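## Task

Get plate F01 read in the plate reader READER. First press the reader's STAGE key so the stage comes out. If the stage already holds a plate, transfer it, lid still on, so it lies flat within the locators of recovery nest N6. Carry F01 from plate hotel H1 to regrip nest RG, remove its lid and set that lid upright on lid park LP1. Place F01 on the reader's stage, flat within the locators, with well A1 at the stage corner labelled A1. Press START and wait for the lamp to turn green again; the stage must not come back out afterwards or the read is lost. All other plates in H1 stay untouched. Nothing may rely on the robot holding it at the end; release everything and move the gripper away.

## Robot and tools

Robot: a single four-axis plate mover (one arm) with a gripper that always stays level. Joints: lift 0.000 to 0.550 m, shoulder -2.000 to 2.000 rad, elbow -2.800 to 2.800 rad, wrist yaw -12.566 to 12.566 rad. Keep the elbow angle more than 0.4 rad away from 0, or the arm may fold and fault. The controlled point (end_effector_position) sits midway between the two rubber pads, 2 to 3 cm behind the fingertips. Fingers point along gripper +x and close along gripper y. The fingertips never touch each other, so one can press a key while the other presses a second one.

Scene frame: origin on the table top under the arm base, +z up, +y to the left when facing +x. Results report end_effector_position (m) and end_effector_quat_wxyz in this frame; the printed position may be slightly off, more so at long reach.

Row format (shared by all moving tools): one list of 5 numbers, each in [-1, 1]: dx, dy, dz, rz, opening. The first four are an offset, not a pose, expressed in the gripper's own axes and measured from the gripper pose shown in the most recent result that includes it (before any such result in a scene, and for later calls inside the same reply, from where the robot is when the action begins). Scale: 1.0 = 0.6 m for dx, dy, dz and 180 degrees for rz; rz rotates about gripper z from +x toward +y. Opening is absolute: +1 fully open (0.140 m), -1 closed (pads still 0.066 m apart). Closing fully takes at least about 0.6 s. Because offsets come from the measured hand, repeating a small offset into something rigid does not push harder, but into something that yields it goes further. All-zero offsets pull the hand back to the reference pose; they are not a pause.

execute_actions: argument "actions" is a list holding at most one item, plus optional "pictures" (boolean). An empty list just returns the state. An action item has "rows" (1 to 15 rows, each the 5-number row above) and "steps" (1 to 15, default 15; each step is 1/30 s). Row k is applied on step k, and the final row repeats for remaining steps; every row is relative to the same reference pose, not to the previous row. A wait item has only "steps" (up to 300), counted from the previous result, so thinking time is included. A refused call sends nothing.

move: "target" is one 5-number row (offset as above, plus absolute opening); "speed" in m/s from 0.002 to 0.5 (default 0.25; rotation capped at twice that in rad/s). It drives a straight path lasting 0.5 to 10 s (longer paths are cut off early). The opening is sent at the start. It ignores obstacles, the hand lags and can overshoot speed, notably with the arm near straight. The result adds a "move:" line: done (settled near target), or off_target, moving, held, fault; limits=paced means the sent pose was clipped, limits=held means a check blocked some steps (afterwards the arm may surge fast). Distance to target is also given.

wait: "seconds" 0 to 10; nothing new is commanded.

zoom_image: "camera" is cam_head_left, cam_head_right or cam_wrist (each 672x504); "region" [x0, y0, x1, y1] in pixels from the top-left, at most 504x504.

finished_scene: "scene" (1 or 2) ends that scene irreversibly and starts the next; its result reports success. Replying with no tool call ends everything.

Motion limits: each control step clips the commanded pose to within 70 mm and 16 degrees of the measured one. After an action ends the arm continues only to the last clipped pose, so check the result and send the remainder. "Hand target" shows the current drive goal. "pose unreachable" and HELD mark steps altered or blocked by the clearance check. The simulation keeps running while you think.

Gripping: grip_measured uses the opening scale; command about 0.04 below it for a firm hold, less for a light one. Pad force is about 18 N; fast closing can squeeze harder. Readings may be off by about 1 mm throughout a scene.

Faults: contact torque reaching a load limit (lift 54.6 N, shoulder 8.19 N m, elbow 4.09 N m, wrist yaw 1.36 N m, payload included) halts the arm 10 s. Holding loads heats motors; MOTOR HOT appears at 85 °C and an OVER-TEMPERATURE FAULT brake stop at 100 °C.

Deck facts: H1 has 6 slots, slot 1 lowest; a stored plate has a short end forward and is home when flat on its prongs, behind both front pins and between side pins. A plate facing backwards shows a blank end; you may slide it out to read it, but return it the same orientation. Well A1 is at the labelled short end, in the corner opposite the labelled long side. Deck labels mark the hotel, lid park and nests. On the reader STAGE is the lower key, START above it; push keys straight in until they switch. START retracts an extended stage.

Avoid: starting the stage either way with a plate not seated in its locators, retracting it with a lid not resting on a seated plate, knocking anything off the table, drops, slips, slams and hard pushes.

Each tool is called after "Request:" as a command line: name --argument value for each argument, lists and objects as JSON in quotes; but a table of rows of numbers goes row by row, as --pt "numbers of a row", without its own name.

## Session

Request:
execute_actions --actions '[]'

Scene clock: 0.00 s of 7000.00 s.
end_effector_position=(+0.4861, +0.2566, +0.5066) grip_measured=+1.00 end_effector_quat_wxyz=(+0.770, +0.000, +0.000, +0.638)
Joint positions: [ 0.502  1.23   1.264 -1.11   0.14 ]
Motor temperatures (°C, as the motors report them): [38 29 29 27]
Hand target: +0.486, +0.257, +0.507; +0.770, +0.000, +0.000, +0.638

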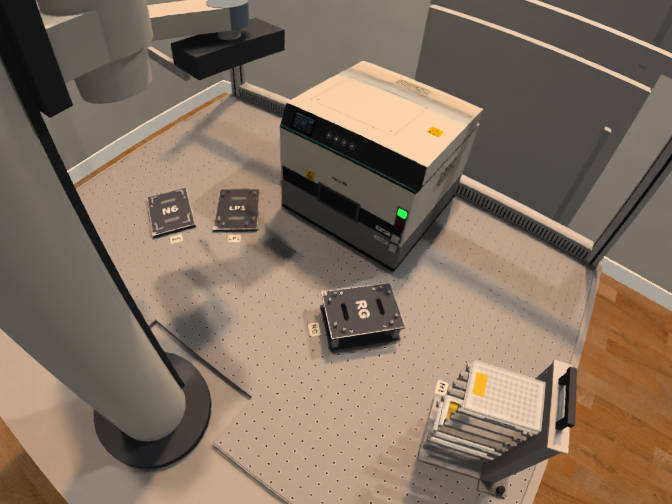

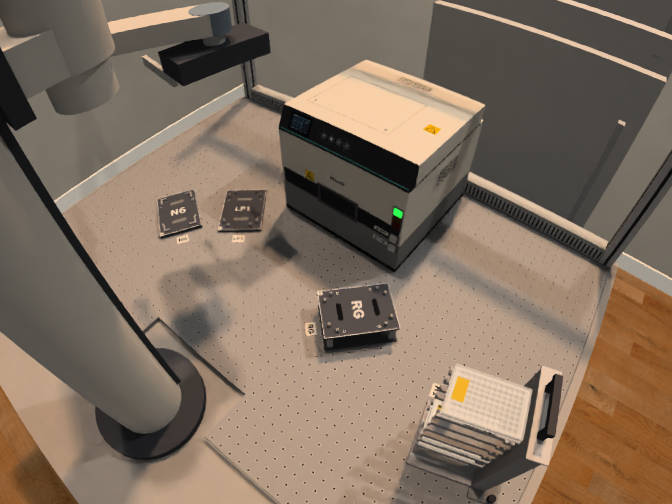

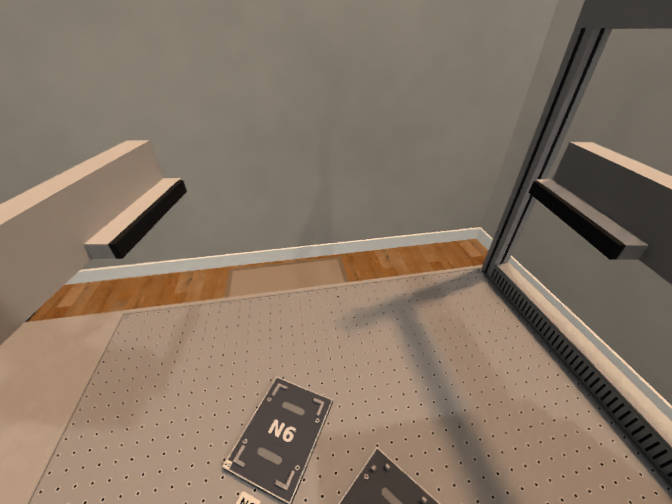

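Request:
move --target '[-0.8347,-0.1307,-0.61,-0.4406,-1]' --speed 0.4

Scene clock: 10.33 s of 7000.00 s.
end_effector_position=(+0.4700, -0.2500, +0.1406) grip_measured=-0.99 end_effector_quat_wxyz=(+1.000, +0.000, +0.000, -0.000)
Joint positions: [ 0.136 -0.154  1.194 -1.039  0.066]
Motor temperatures (°C, as the motors report them): [38 29 29 27]
Hand target: +0.470, -0.250, +0.141; +1.000, +0.000, +0.000, -0.000
Off the commanded pose: 0.000 m, 0 deg.
After step 90, 5.13 s passed at rest.
move: done

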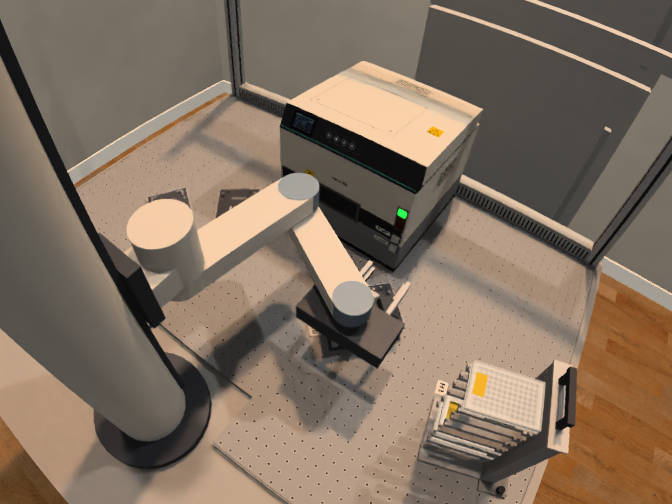

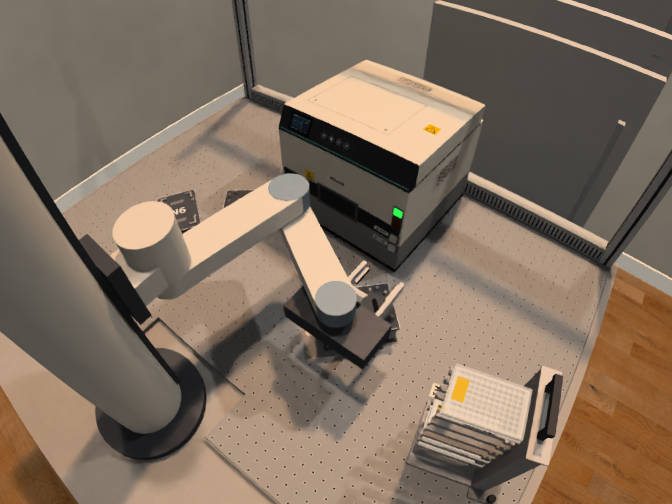

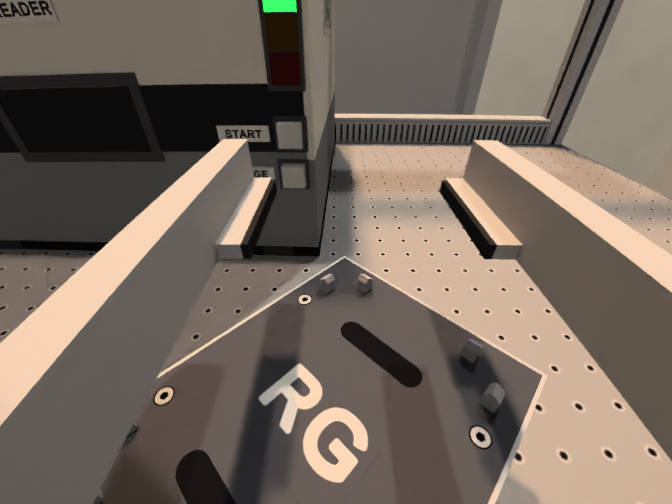

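Request:
move --target '[0.14,-0.007,-0.074,0,-1]' --speed 0.15

Scene clock: 22.00 s of 7000.00 s.
end_effector_position=(+0.5541, -0.2541, +0.0961) grip_measured=-0.99 end_effector_quat_wxyz=(+1.000, +0.000, +0.000, +0.000)
Joint positions: [ 0.091 -0.063  1.465 -1.402  0.066]
Motor temperatures (°C, as the motors report them): [38 29 29 27]
Hand target: +0.554, -0.254, +0.096; +1.000, +0.000, +0.000, -0.000
Off the commanded pose: 0.000 m, 0 deg.
After step 90, 7.73 s passed at rest.
move: done

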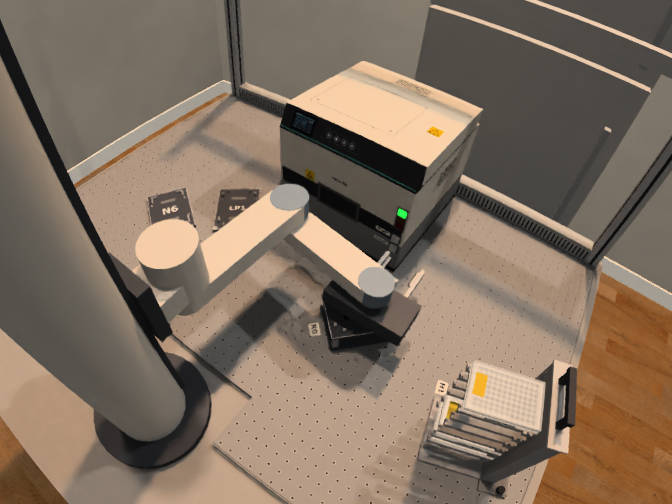

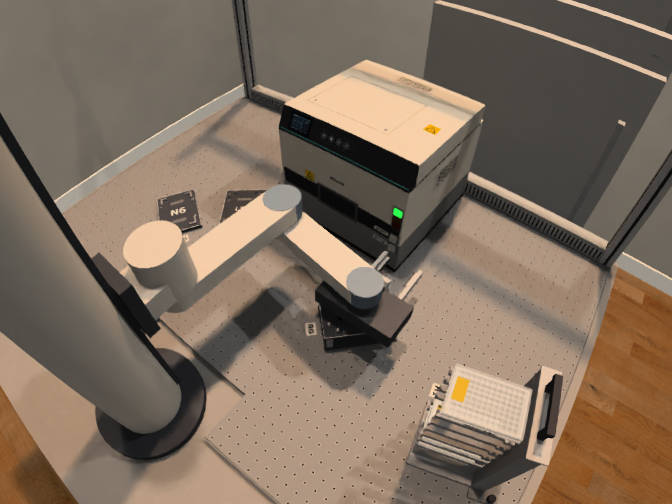

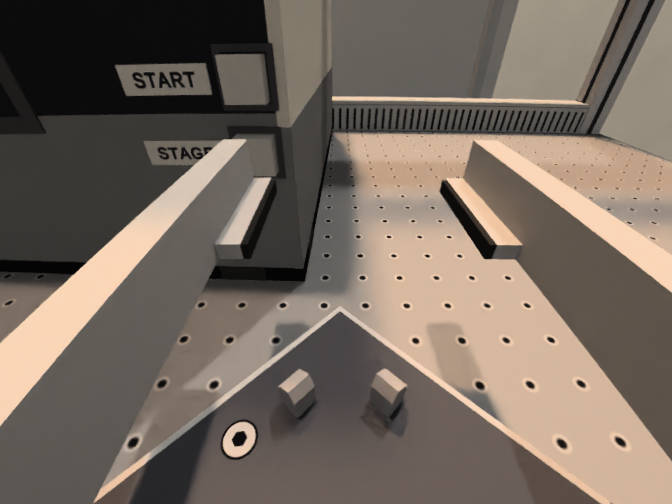

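Request:
move --target '[0.025,0,-0.0015,0,-1]' --speed 0.03

Request:
move --target '[0.008,0,0,0,-1]' --speed 0.008

Scene clock: 29.10 s of 7000.00 s.
end_effector_position=(+0.5691, -0.2541, +0.0952) grip_measured=-0.99 end_effector_quat_wxyz=(+1.000, +0.000, +0.000, +0.000)
Joint positions: [ 0.09  -0.055  1.52  -1.464  0.066]
Motor temperatures (°C, as the motors report them): [38 29 29 27]
Hand target: +0.569, -0.254, +0.095; +1.000, +0.000, +0.000, +0.000
Off the commanded pose: 0.000 m, 0 deg.
After step 90, 3.37 s passed at rest.
move: done

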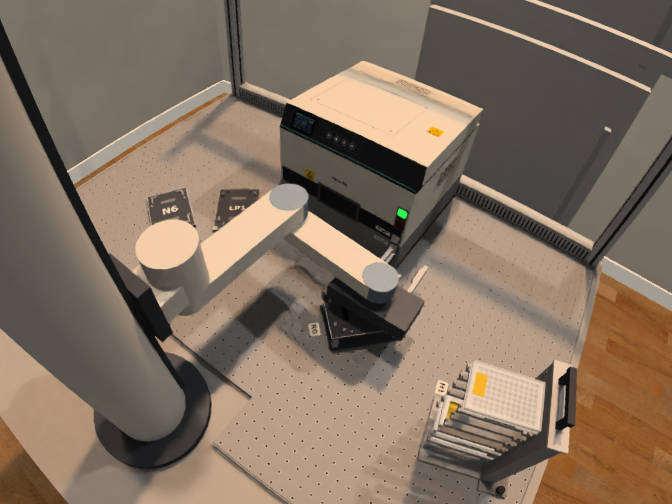

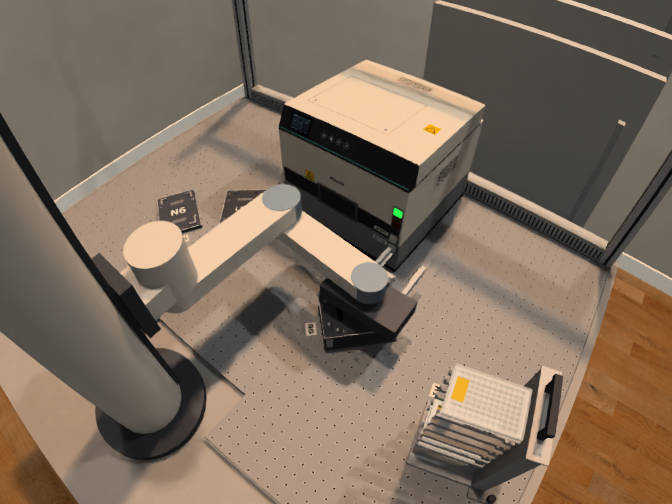

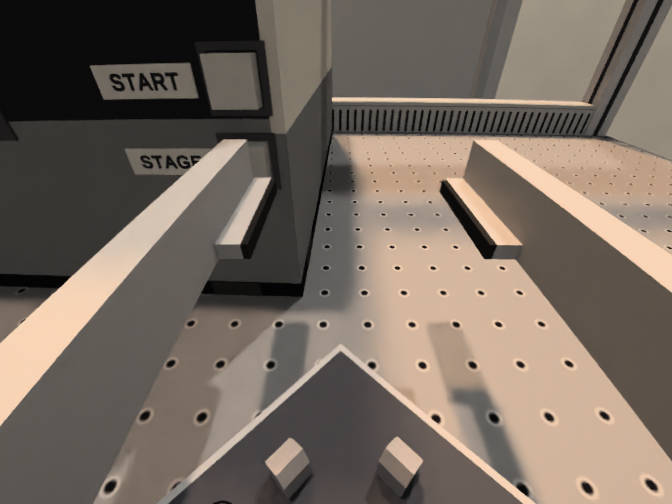

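Scene clock: 29.93 s of 7000.00 s.
end_effector_position=(+0.5738, -0.2541, +0.0952) grip_measured=-0.99 end_effector_quat_wxyz=(+1.000, +0.000, +0.000, +0.000)
Joint positions: [ 0.09  -0.054  1.538 -1.484  0.066]
Motor temperatures (°C, as the motors report them): [38 29 29 27]
Hand target: +0.574, -0.254, +0.095; +1.000, +0.000, +0.000, +0.000
Off the commanded pose: 0.000 m, 0 deg.
move: done

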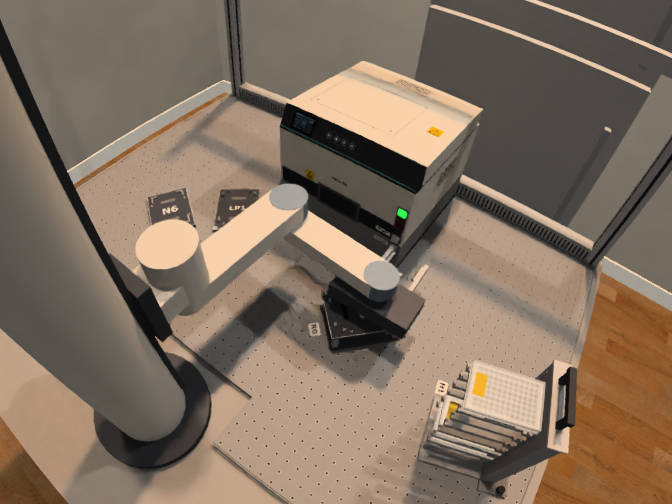

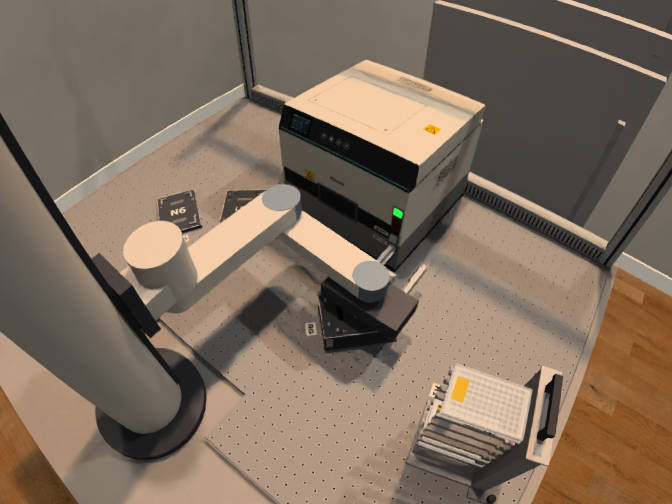

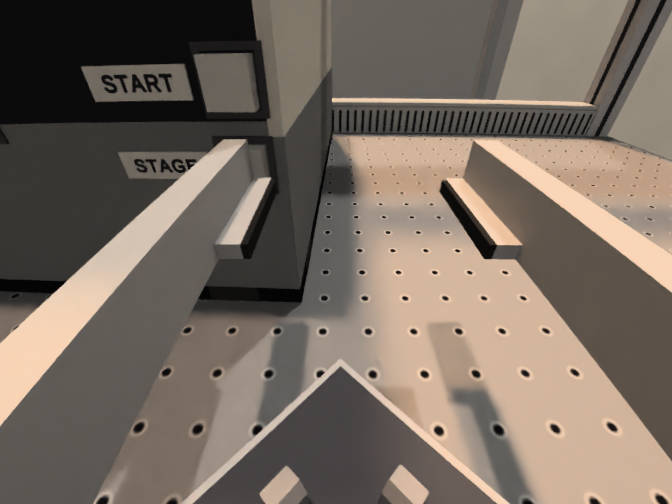

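Request:
move --target '[0.005,0,0,0,-1]' --speed 0.006

Scene clock: 32.90 s of 7000.00 s.
end_effector_position=(+0.5767, -0.2542, +0.0952) grip_measured=-0.99 end_effector_quat_wxyz=(+1.000, +0.000, +0.000, +0.000)
Joint positions: [ 0.09  -0.053  1.55  -1.496  0.066]
Motor temperatures (°C, as the motors report them): [38 29 29 27]
Hand target: +0.577, -0.254, +0.095; +1.000, +0.000, +0.000, +0.000
Off the commanded pose: 0.000 m, 0 deg.
move: done

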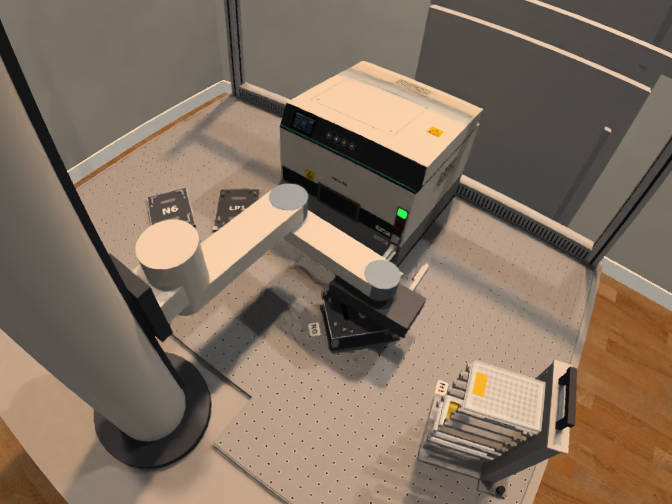

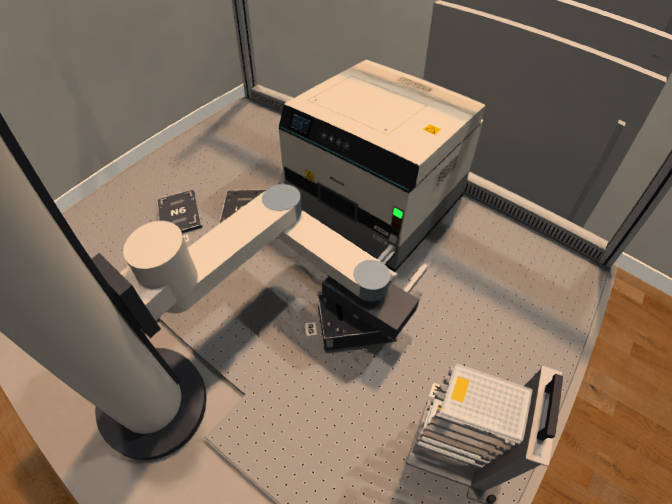

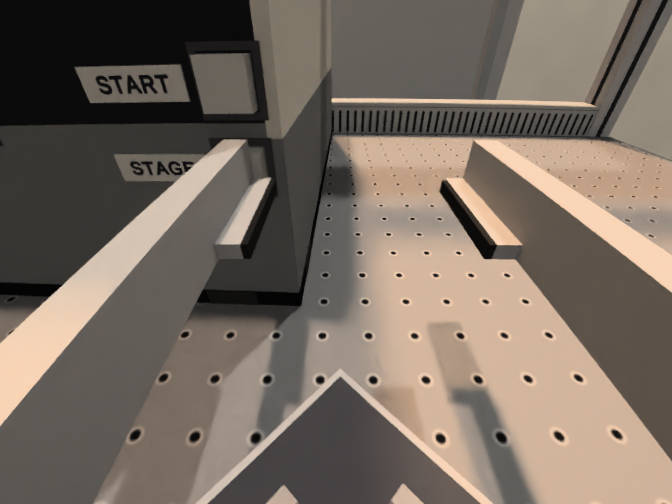

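Request:
move --target '[0.005,0,0,0,-1]' --speed 0.006

Scene clock: 37.23 s of 7000.00 s.
end_effector_position=(+0.5794, -0.2544, +0.0952) grip_measured=-0.99 end_effector_quat_wxyz=(+1.000, +0.000, +0.000, +0.000)
Joint positions: [ 0.09  -0.053  1.561 -1.507  0.066]
Motor temperatures (°C, as the motors report them): [38 29 29 27]
Hand target: +0.580, -0.254, +0.095; +1.000, +0.000, +0.000, +0.000
Off the commanded pose: 0.000 m, 0 deg.
After step 90, 0.60 s passed at rest.
move: done

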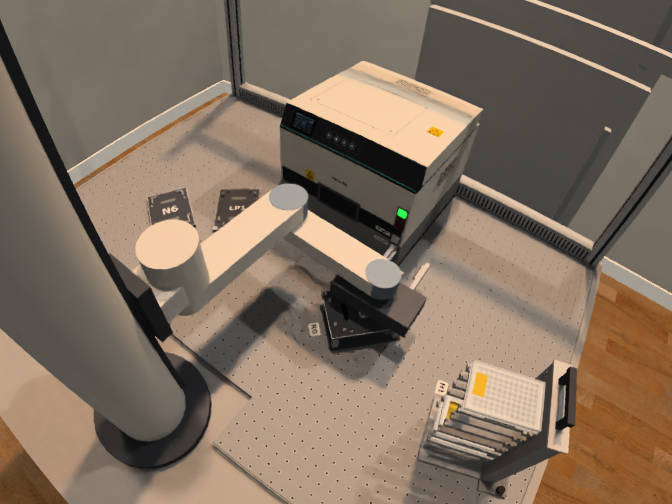

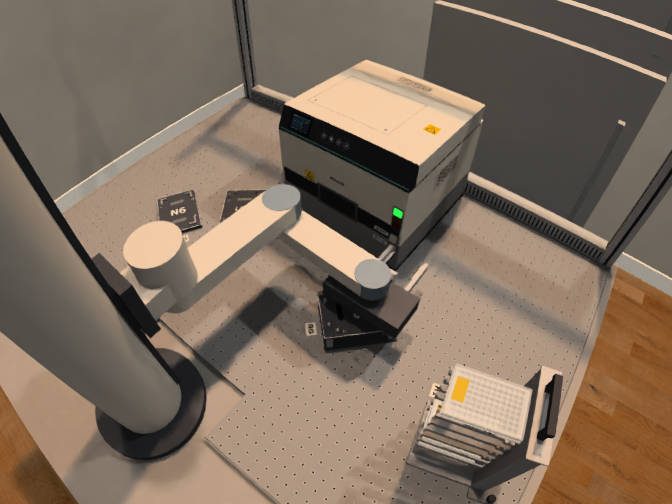

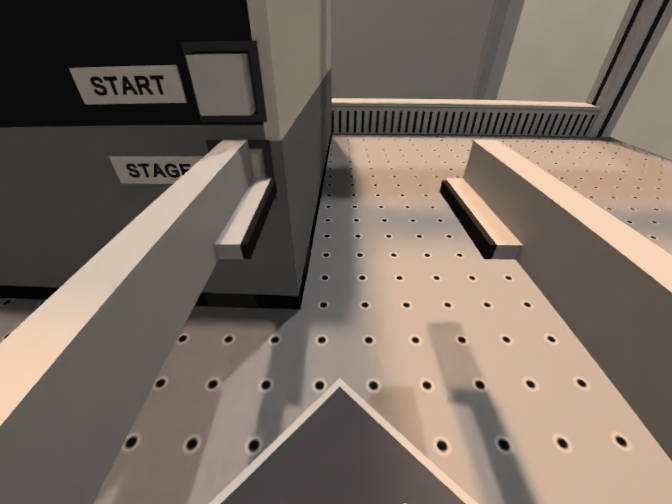

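Request:
move --target '[0.0035,0,0,0,-1]' --speed 0.006

Scene clock: 39.83 s of 7000.00 s.
end_effector_position=(+0.5810, -0.2545, +0.0952) grip_measured=-0.99 end_effector_quat_wxyz=(+1.000, +0.000, +0.000, +0.000)
Joint positions: [ 0.09  -0.054  1.568 -1.513  0.066]
Motor temperatures (°C, as the motors report them): [38 29 29 27]
Hand target: +0.581, -0.254, +0.095; +1.000, +0.000, +0.000, +0.000
Off the commanded pose: 0.001 m, 0 deg.
move: done

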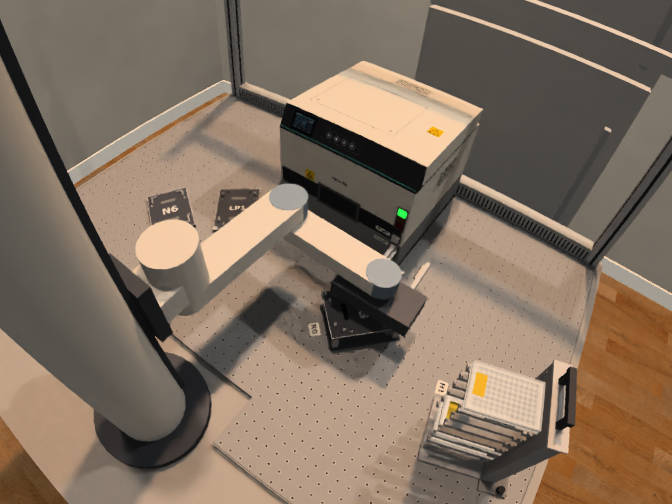

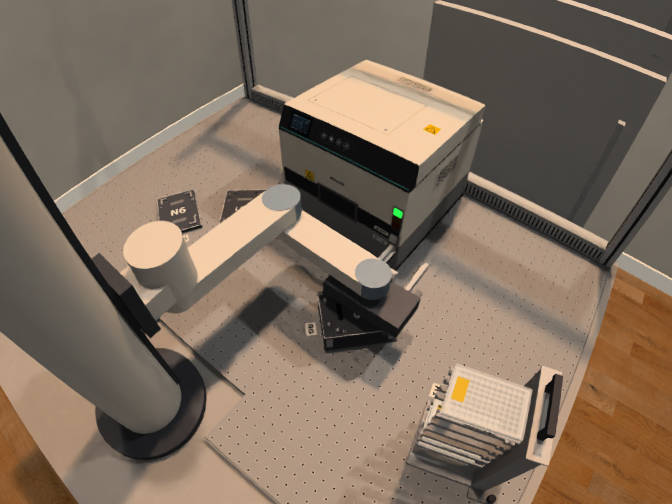

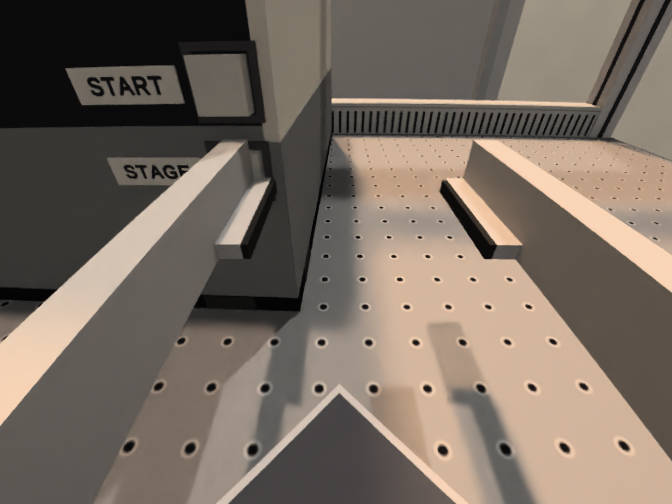

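Request:
move --target '[-0.07,0,0,0,-1]' --speed 0.06

Request:
move --target '[-0.1,0,0.15,0,-1]' --speed 0.15

Scene clock: 44.30 s of 7000.00 s.
end_effector_position=(+0.5389, -0.2546, +0.0952) grip_measured=-0.99 end_effector_quat_wxyz=(+1.000, +0.000, +0.000, +0.000)
Joint positions: [ 0.09  -0.075  1.414 -1.338  0.066]
Motor temperatures (°C, as the motors report them): [38 29 29 27]
Hand target: +0.539, -0.255, +0.095; +1.000, +0.000, +0.000, +0.000
Off the commanded pose: 0.000 m, 0 deg.
After step 90, 0.53 s passed at rest.
move: done

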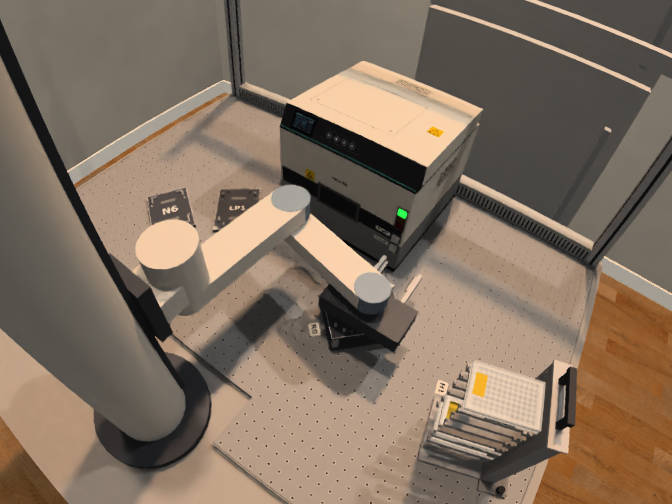

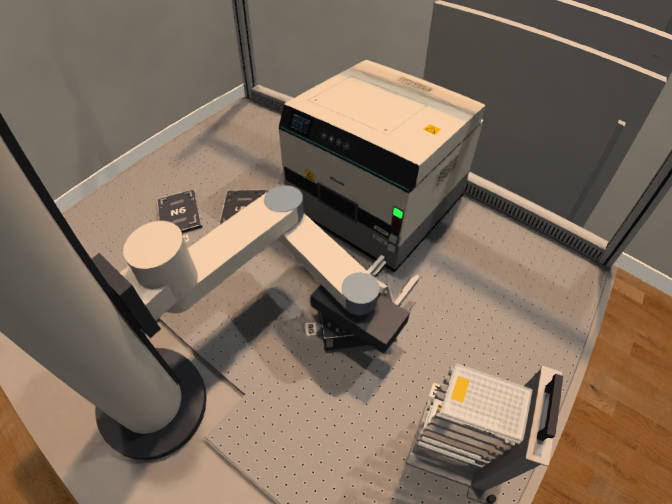

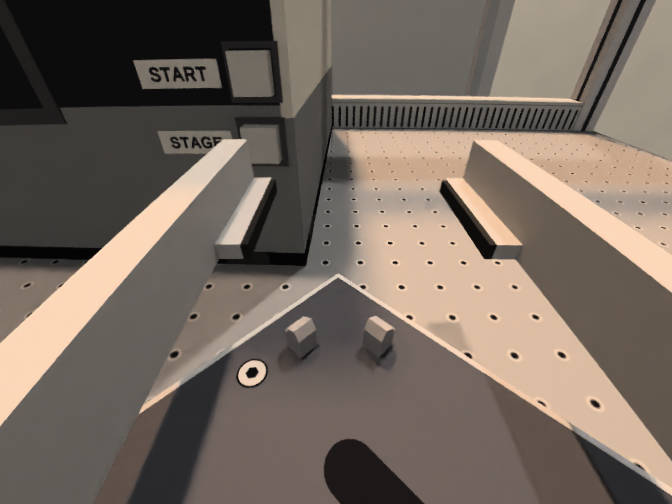

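Scene clock: 45.37 s of 7000.00 s.
end_effector_position=(+0.4789, -0.2547, +0.1853) grip_measured=-0.99 end_effector_quat_wxyz=(+1.000, +0.000, +0.000, -0.000)
Joint positions: [ 0.18  -0.153  1.235 -1.082  0.066]
Motor temperatures (°C, as the motors report them): [38 29 29 27]
Hand target: +0.479, -0.255, +0.185; +1.000, +0.000, +0.000, +0.000
Off the commanded pose: 0.000 m, 0 deg.
move: done

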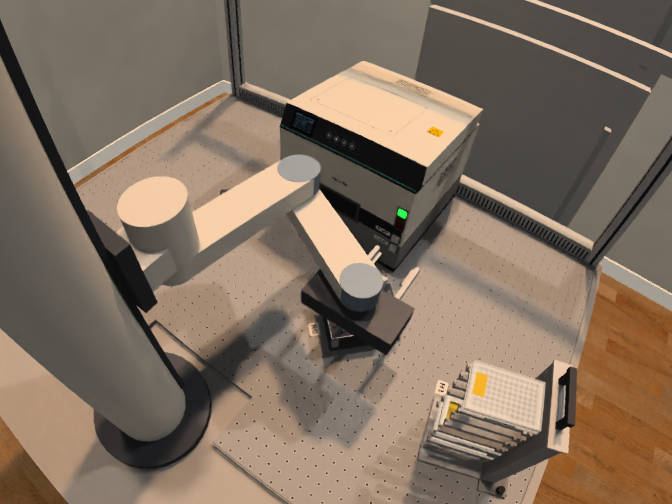

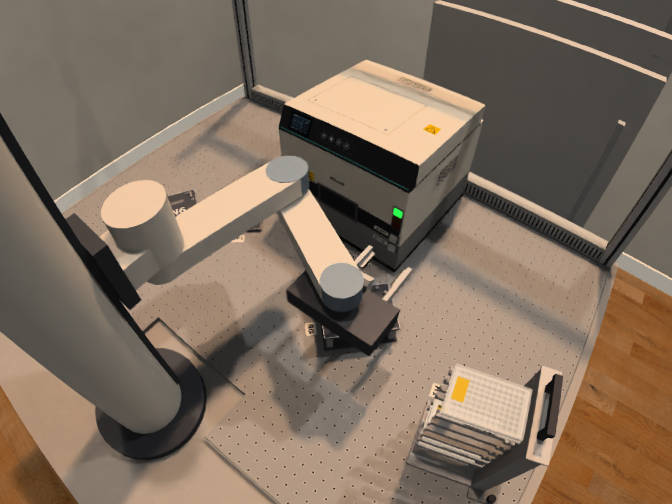

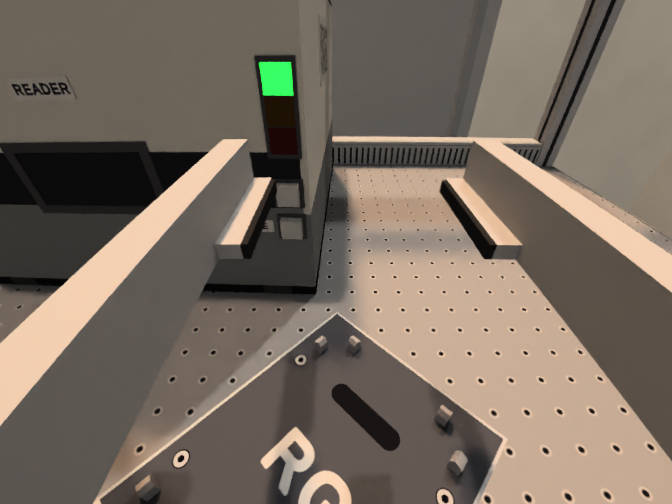

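Request:
move --target '[0.12,0.001,-0.15,0,-1]' --speed 0.15

Request:
move --target '[0.042,0,0,0,-1]' --speed 0.04

Request:
move --target '[0.012,0,0,0,-1]' --speed 0.008

Scene clock: 57.63 s of 7000.00 s.
end_effector_position=(+0.5510, -0.2540, +0.0952) grip_measured=-0.99 end_effector_quat_wxyz=(+1.000, +0.000, +0.000, +0.000)
Joint positions: [ 0.09  -0.064  1.453 -1.388  0.066]
Motor temperatures (°C, as the motors report them): [38 29 29 27]
Hand target: +0.551, -0.254, +0.095; +1.000, +0.000, +0.000, -0.000
Off the commanded pose: 0.000 m, 0 deg.
After step 90, 8.17 s passed at rest.
move: done

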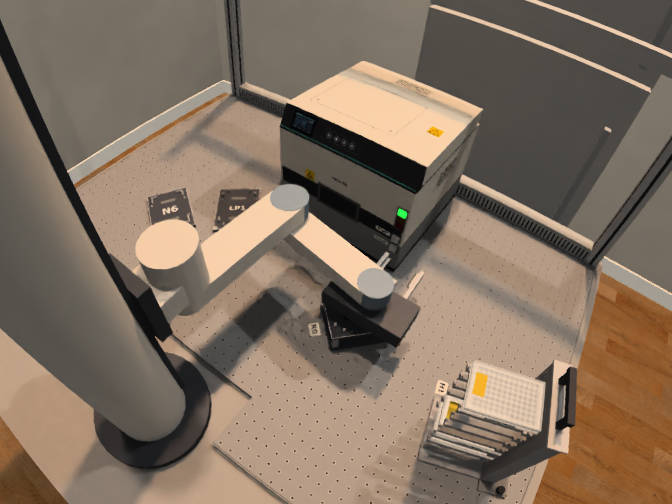

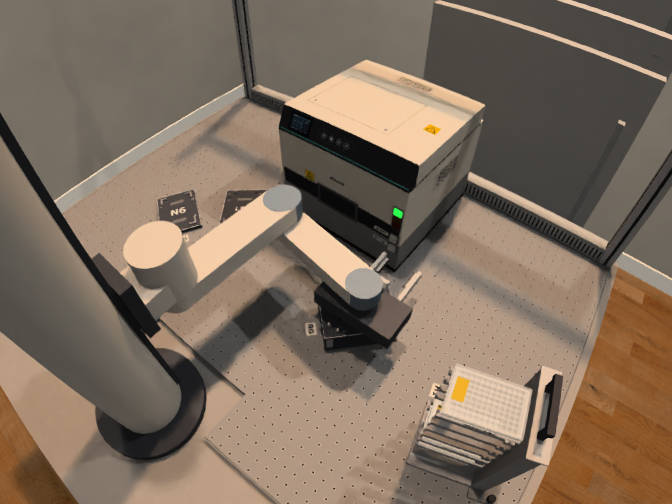

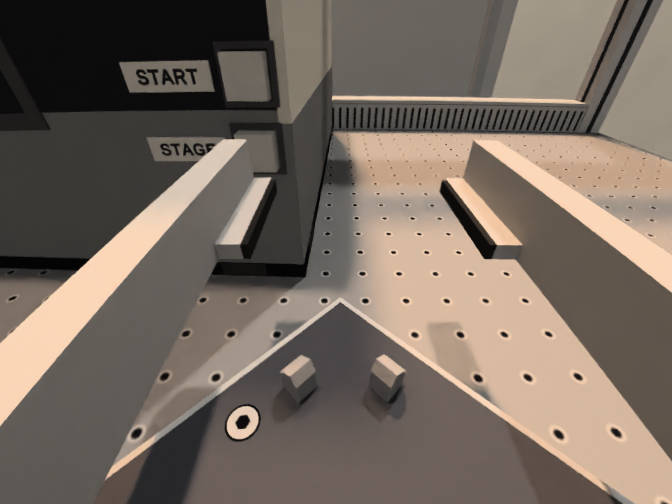

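Scene clock: 58.50 s of 7000.00 s.
end_effector_position=(+0.5762, -0.2539, +0.0952) grip_measured=-0.99 end_effector_quat_wxyz=(+1.000, +0.000, +0.000, +0.000)
Joint positions: [ 0.09  -0.053  1.547 -1.493  0.066]
Motor temperatures (°C, as the motors report them): [38 29 29 27]
Hand target: +0.576, -0.254, +0.095; +1.000, +0.000, +0.000, +0.000
Off the commanded pose: 0.000 m, 0 deg.
move: done

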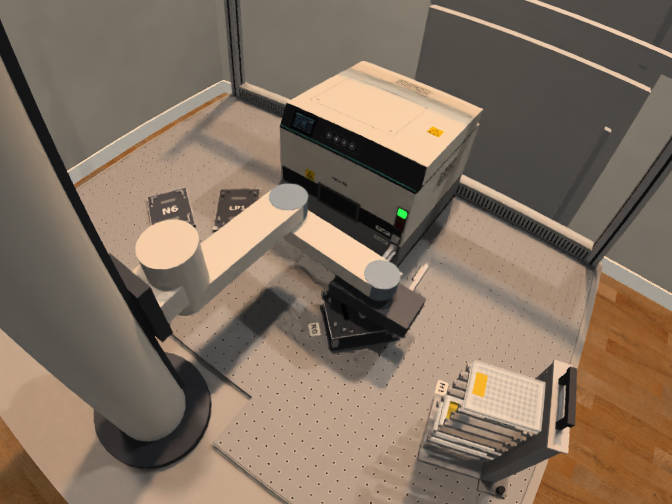

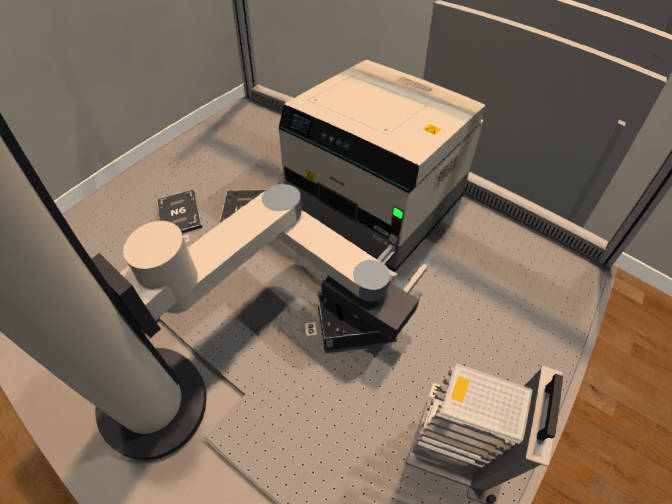

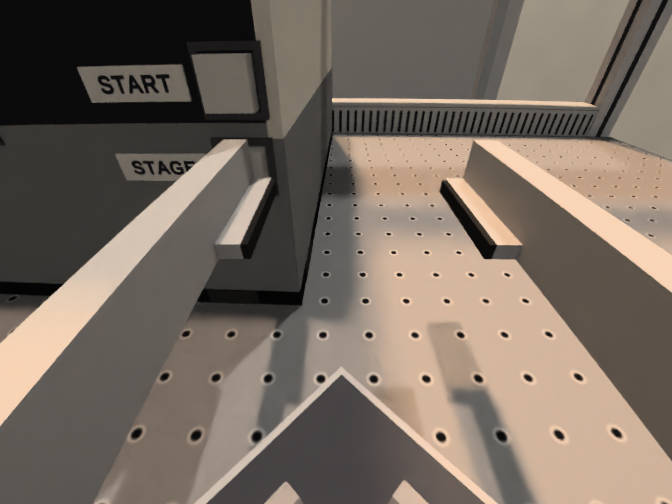

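Scene clock: 59.63 s of 7000.00 s.
end_effector_position=(+0.5827, -0.2542, +0.0952) grip_measured=-0.99 end_effector_quat_wxyz=(+1.000, +0.000, +0.000, +0.000)
Joint positions: [ 0.09  -0.052  1.573 -1.521  0.066]
Motor temperatures (°C, as the motors report them): [38 29 29 27]
Hand target: +0.583, -0.254, +0.095; +1.000, +0.000, +0.000, +0.000
Off the commanded pose: 0.001 m, 0 deg.
move: done

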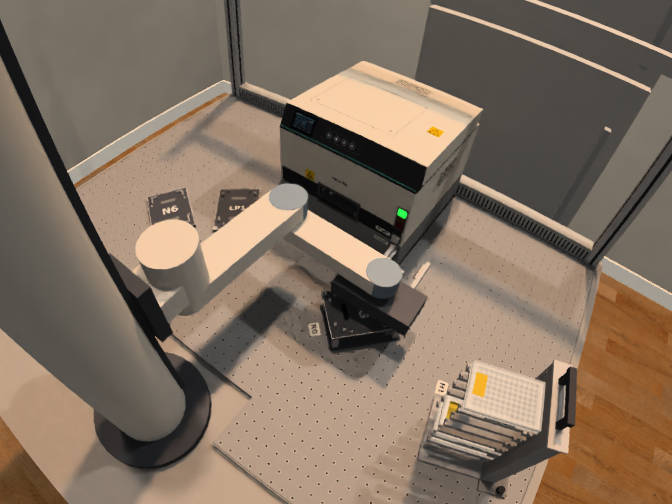

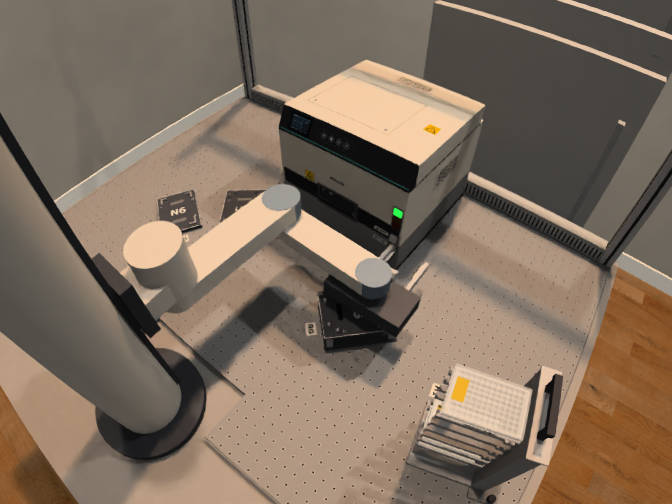

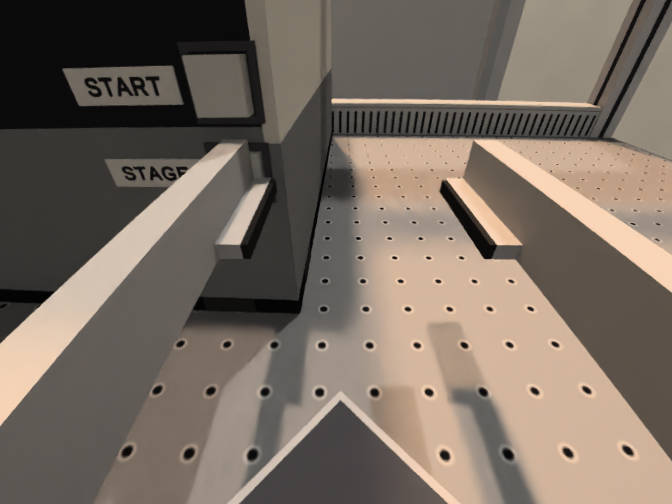

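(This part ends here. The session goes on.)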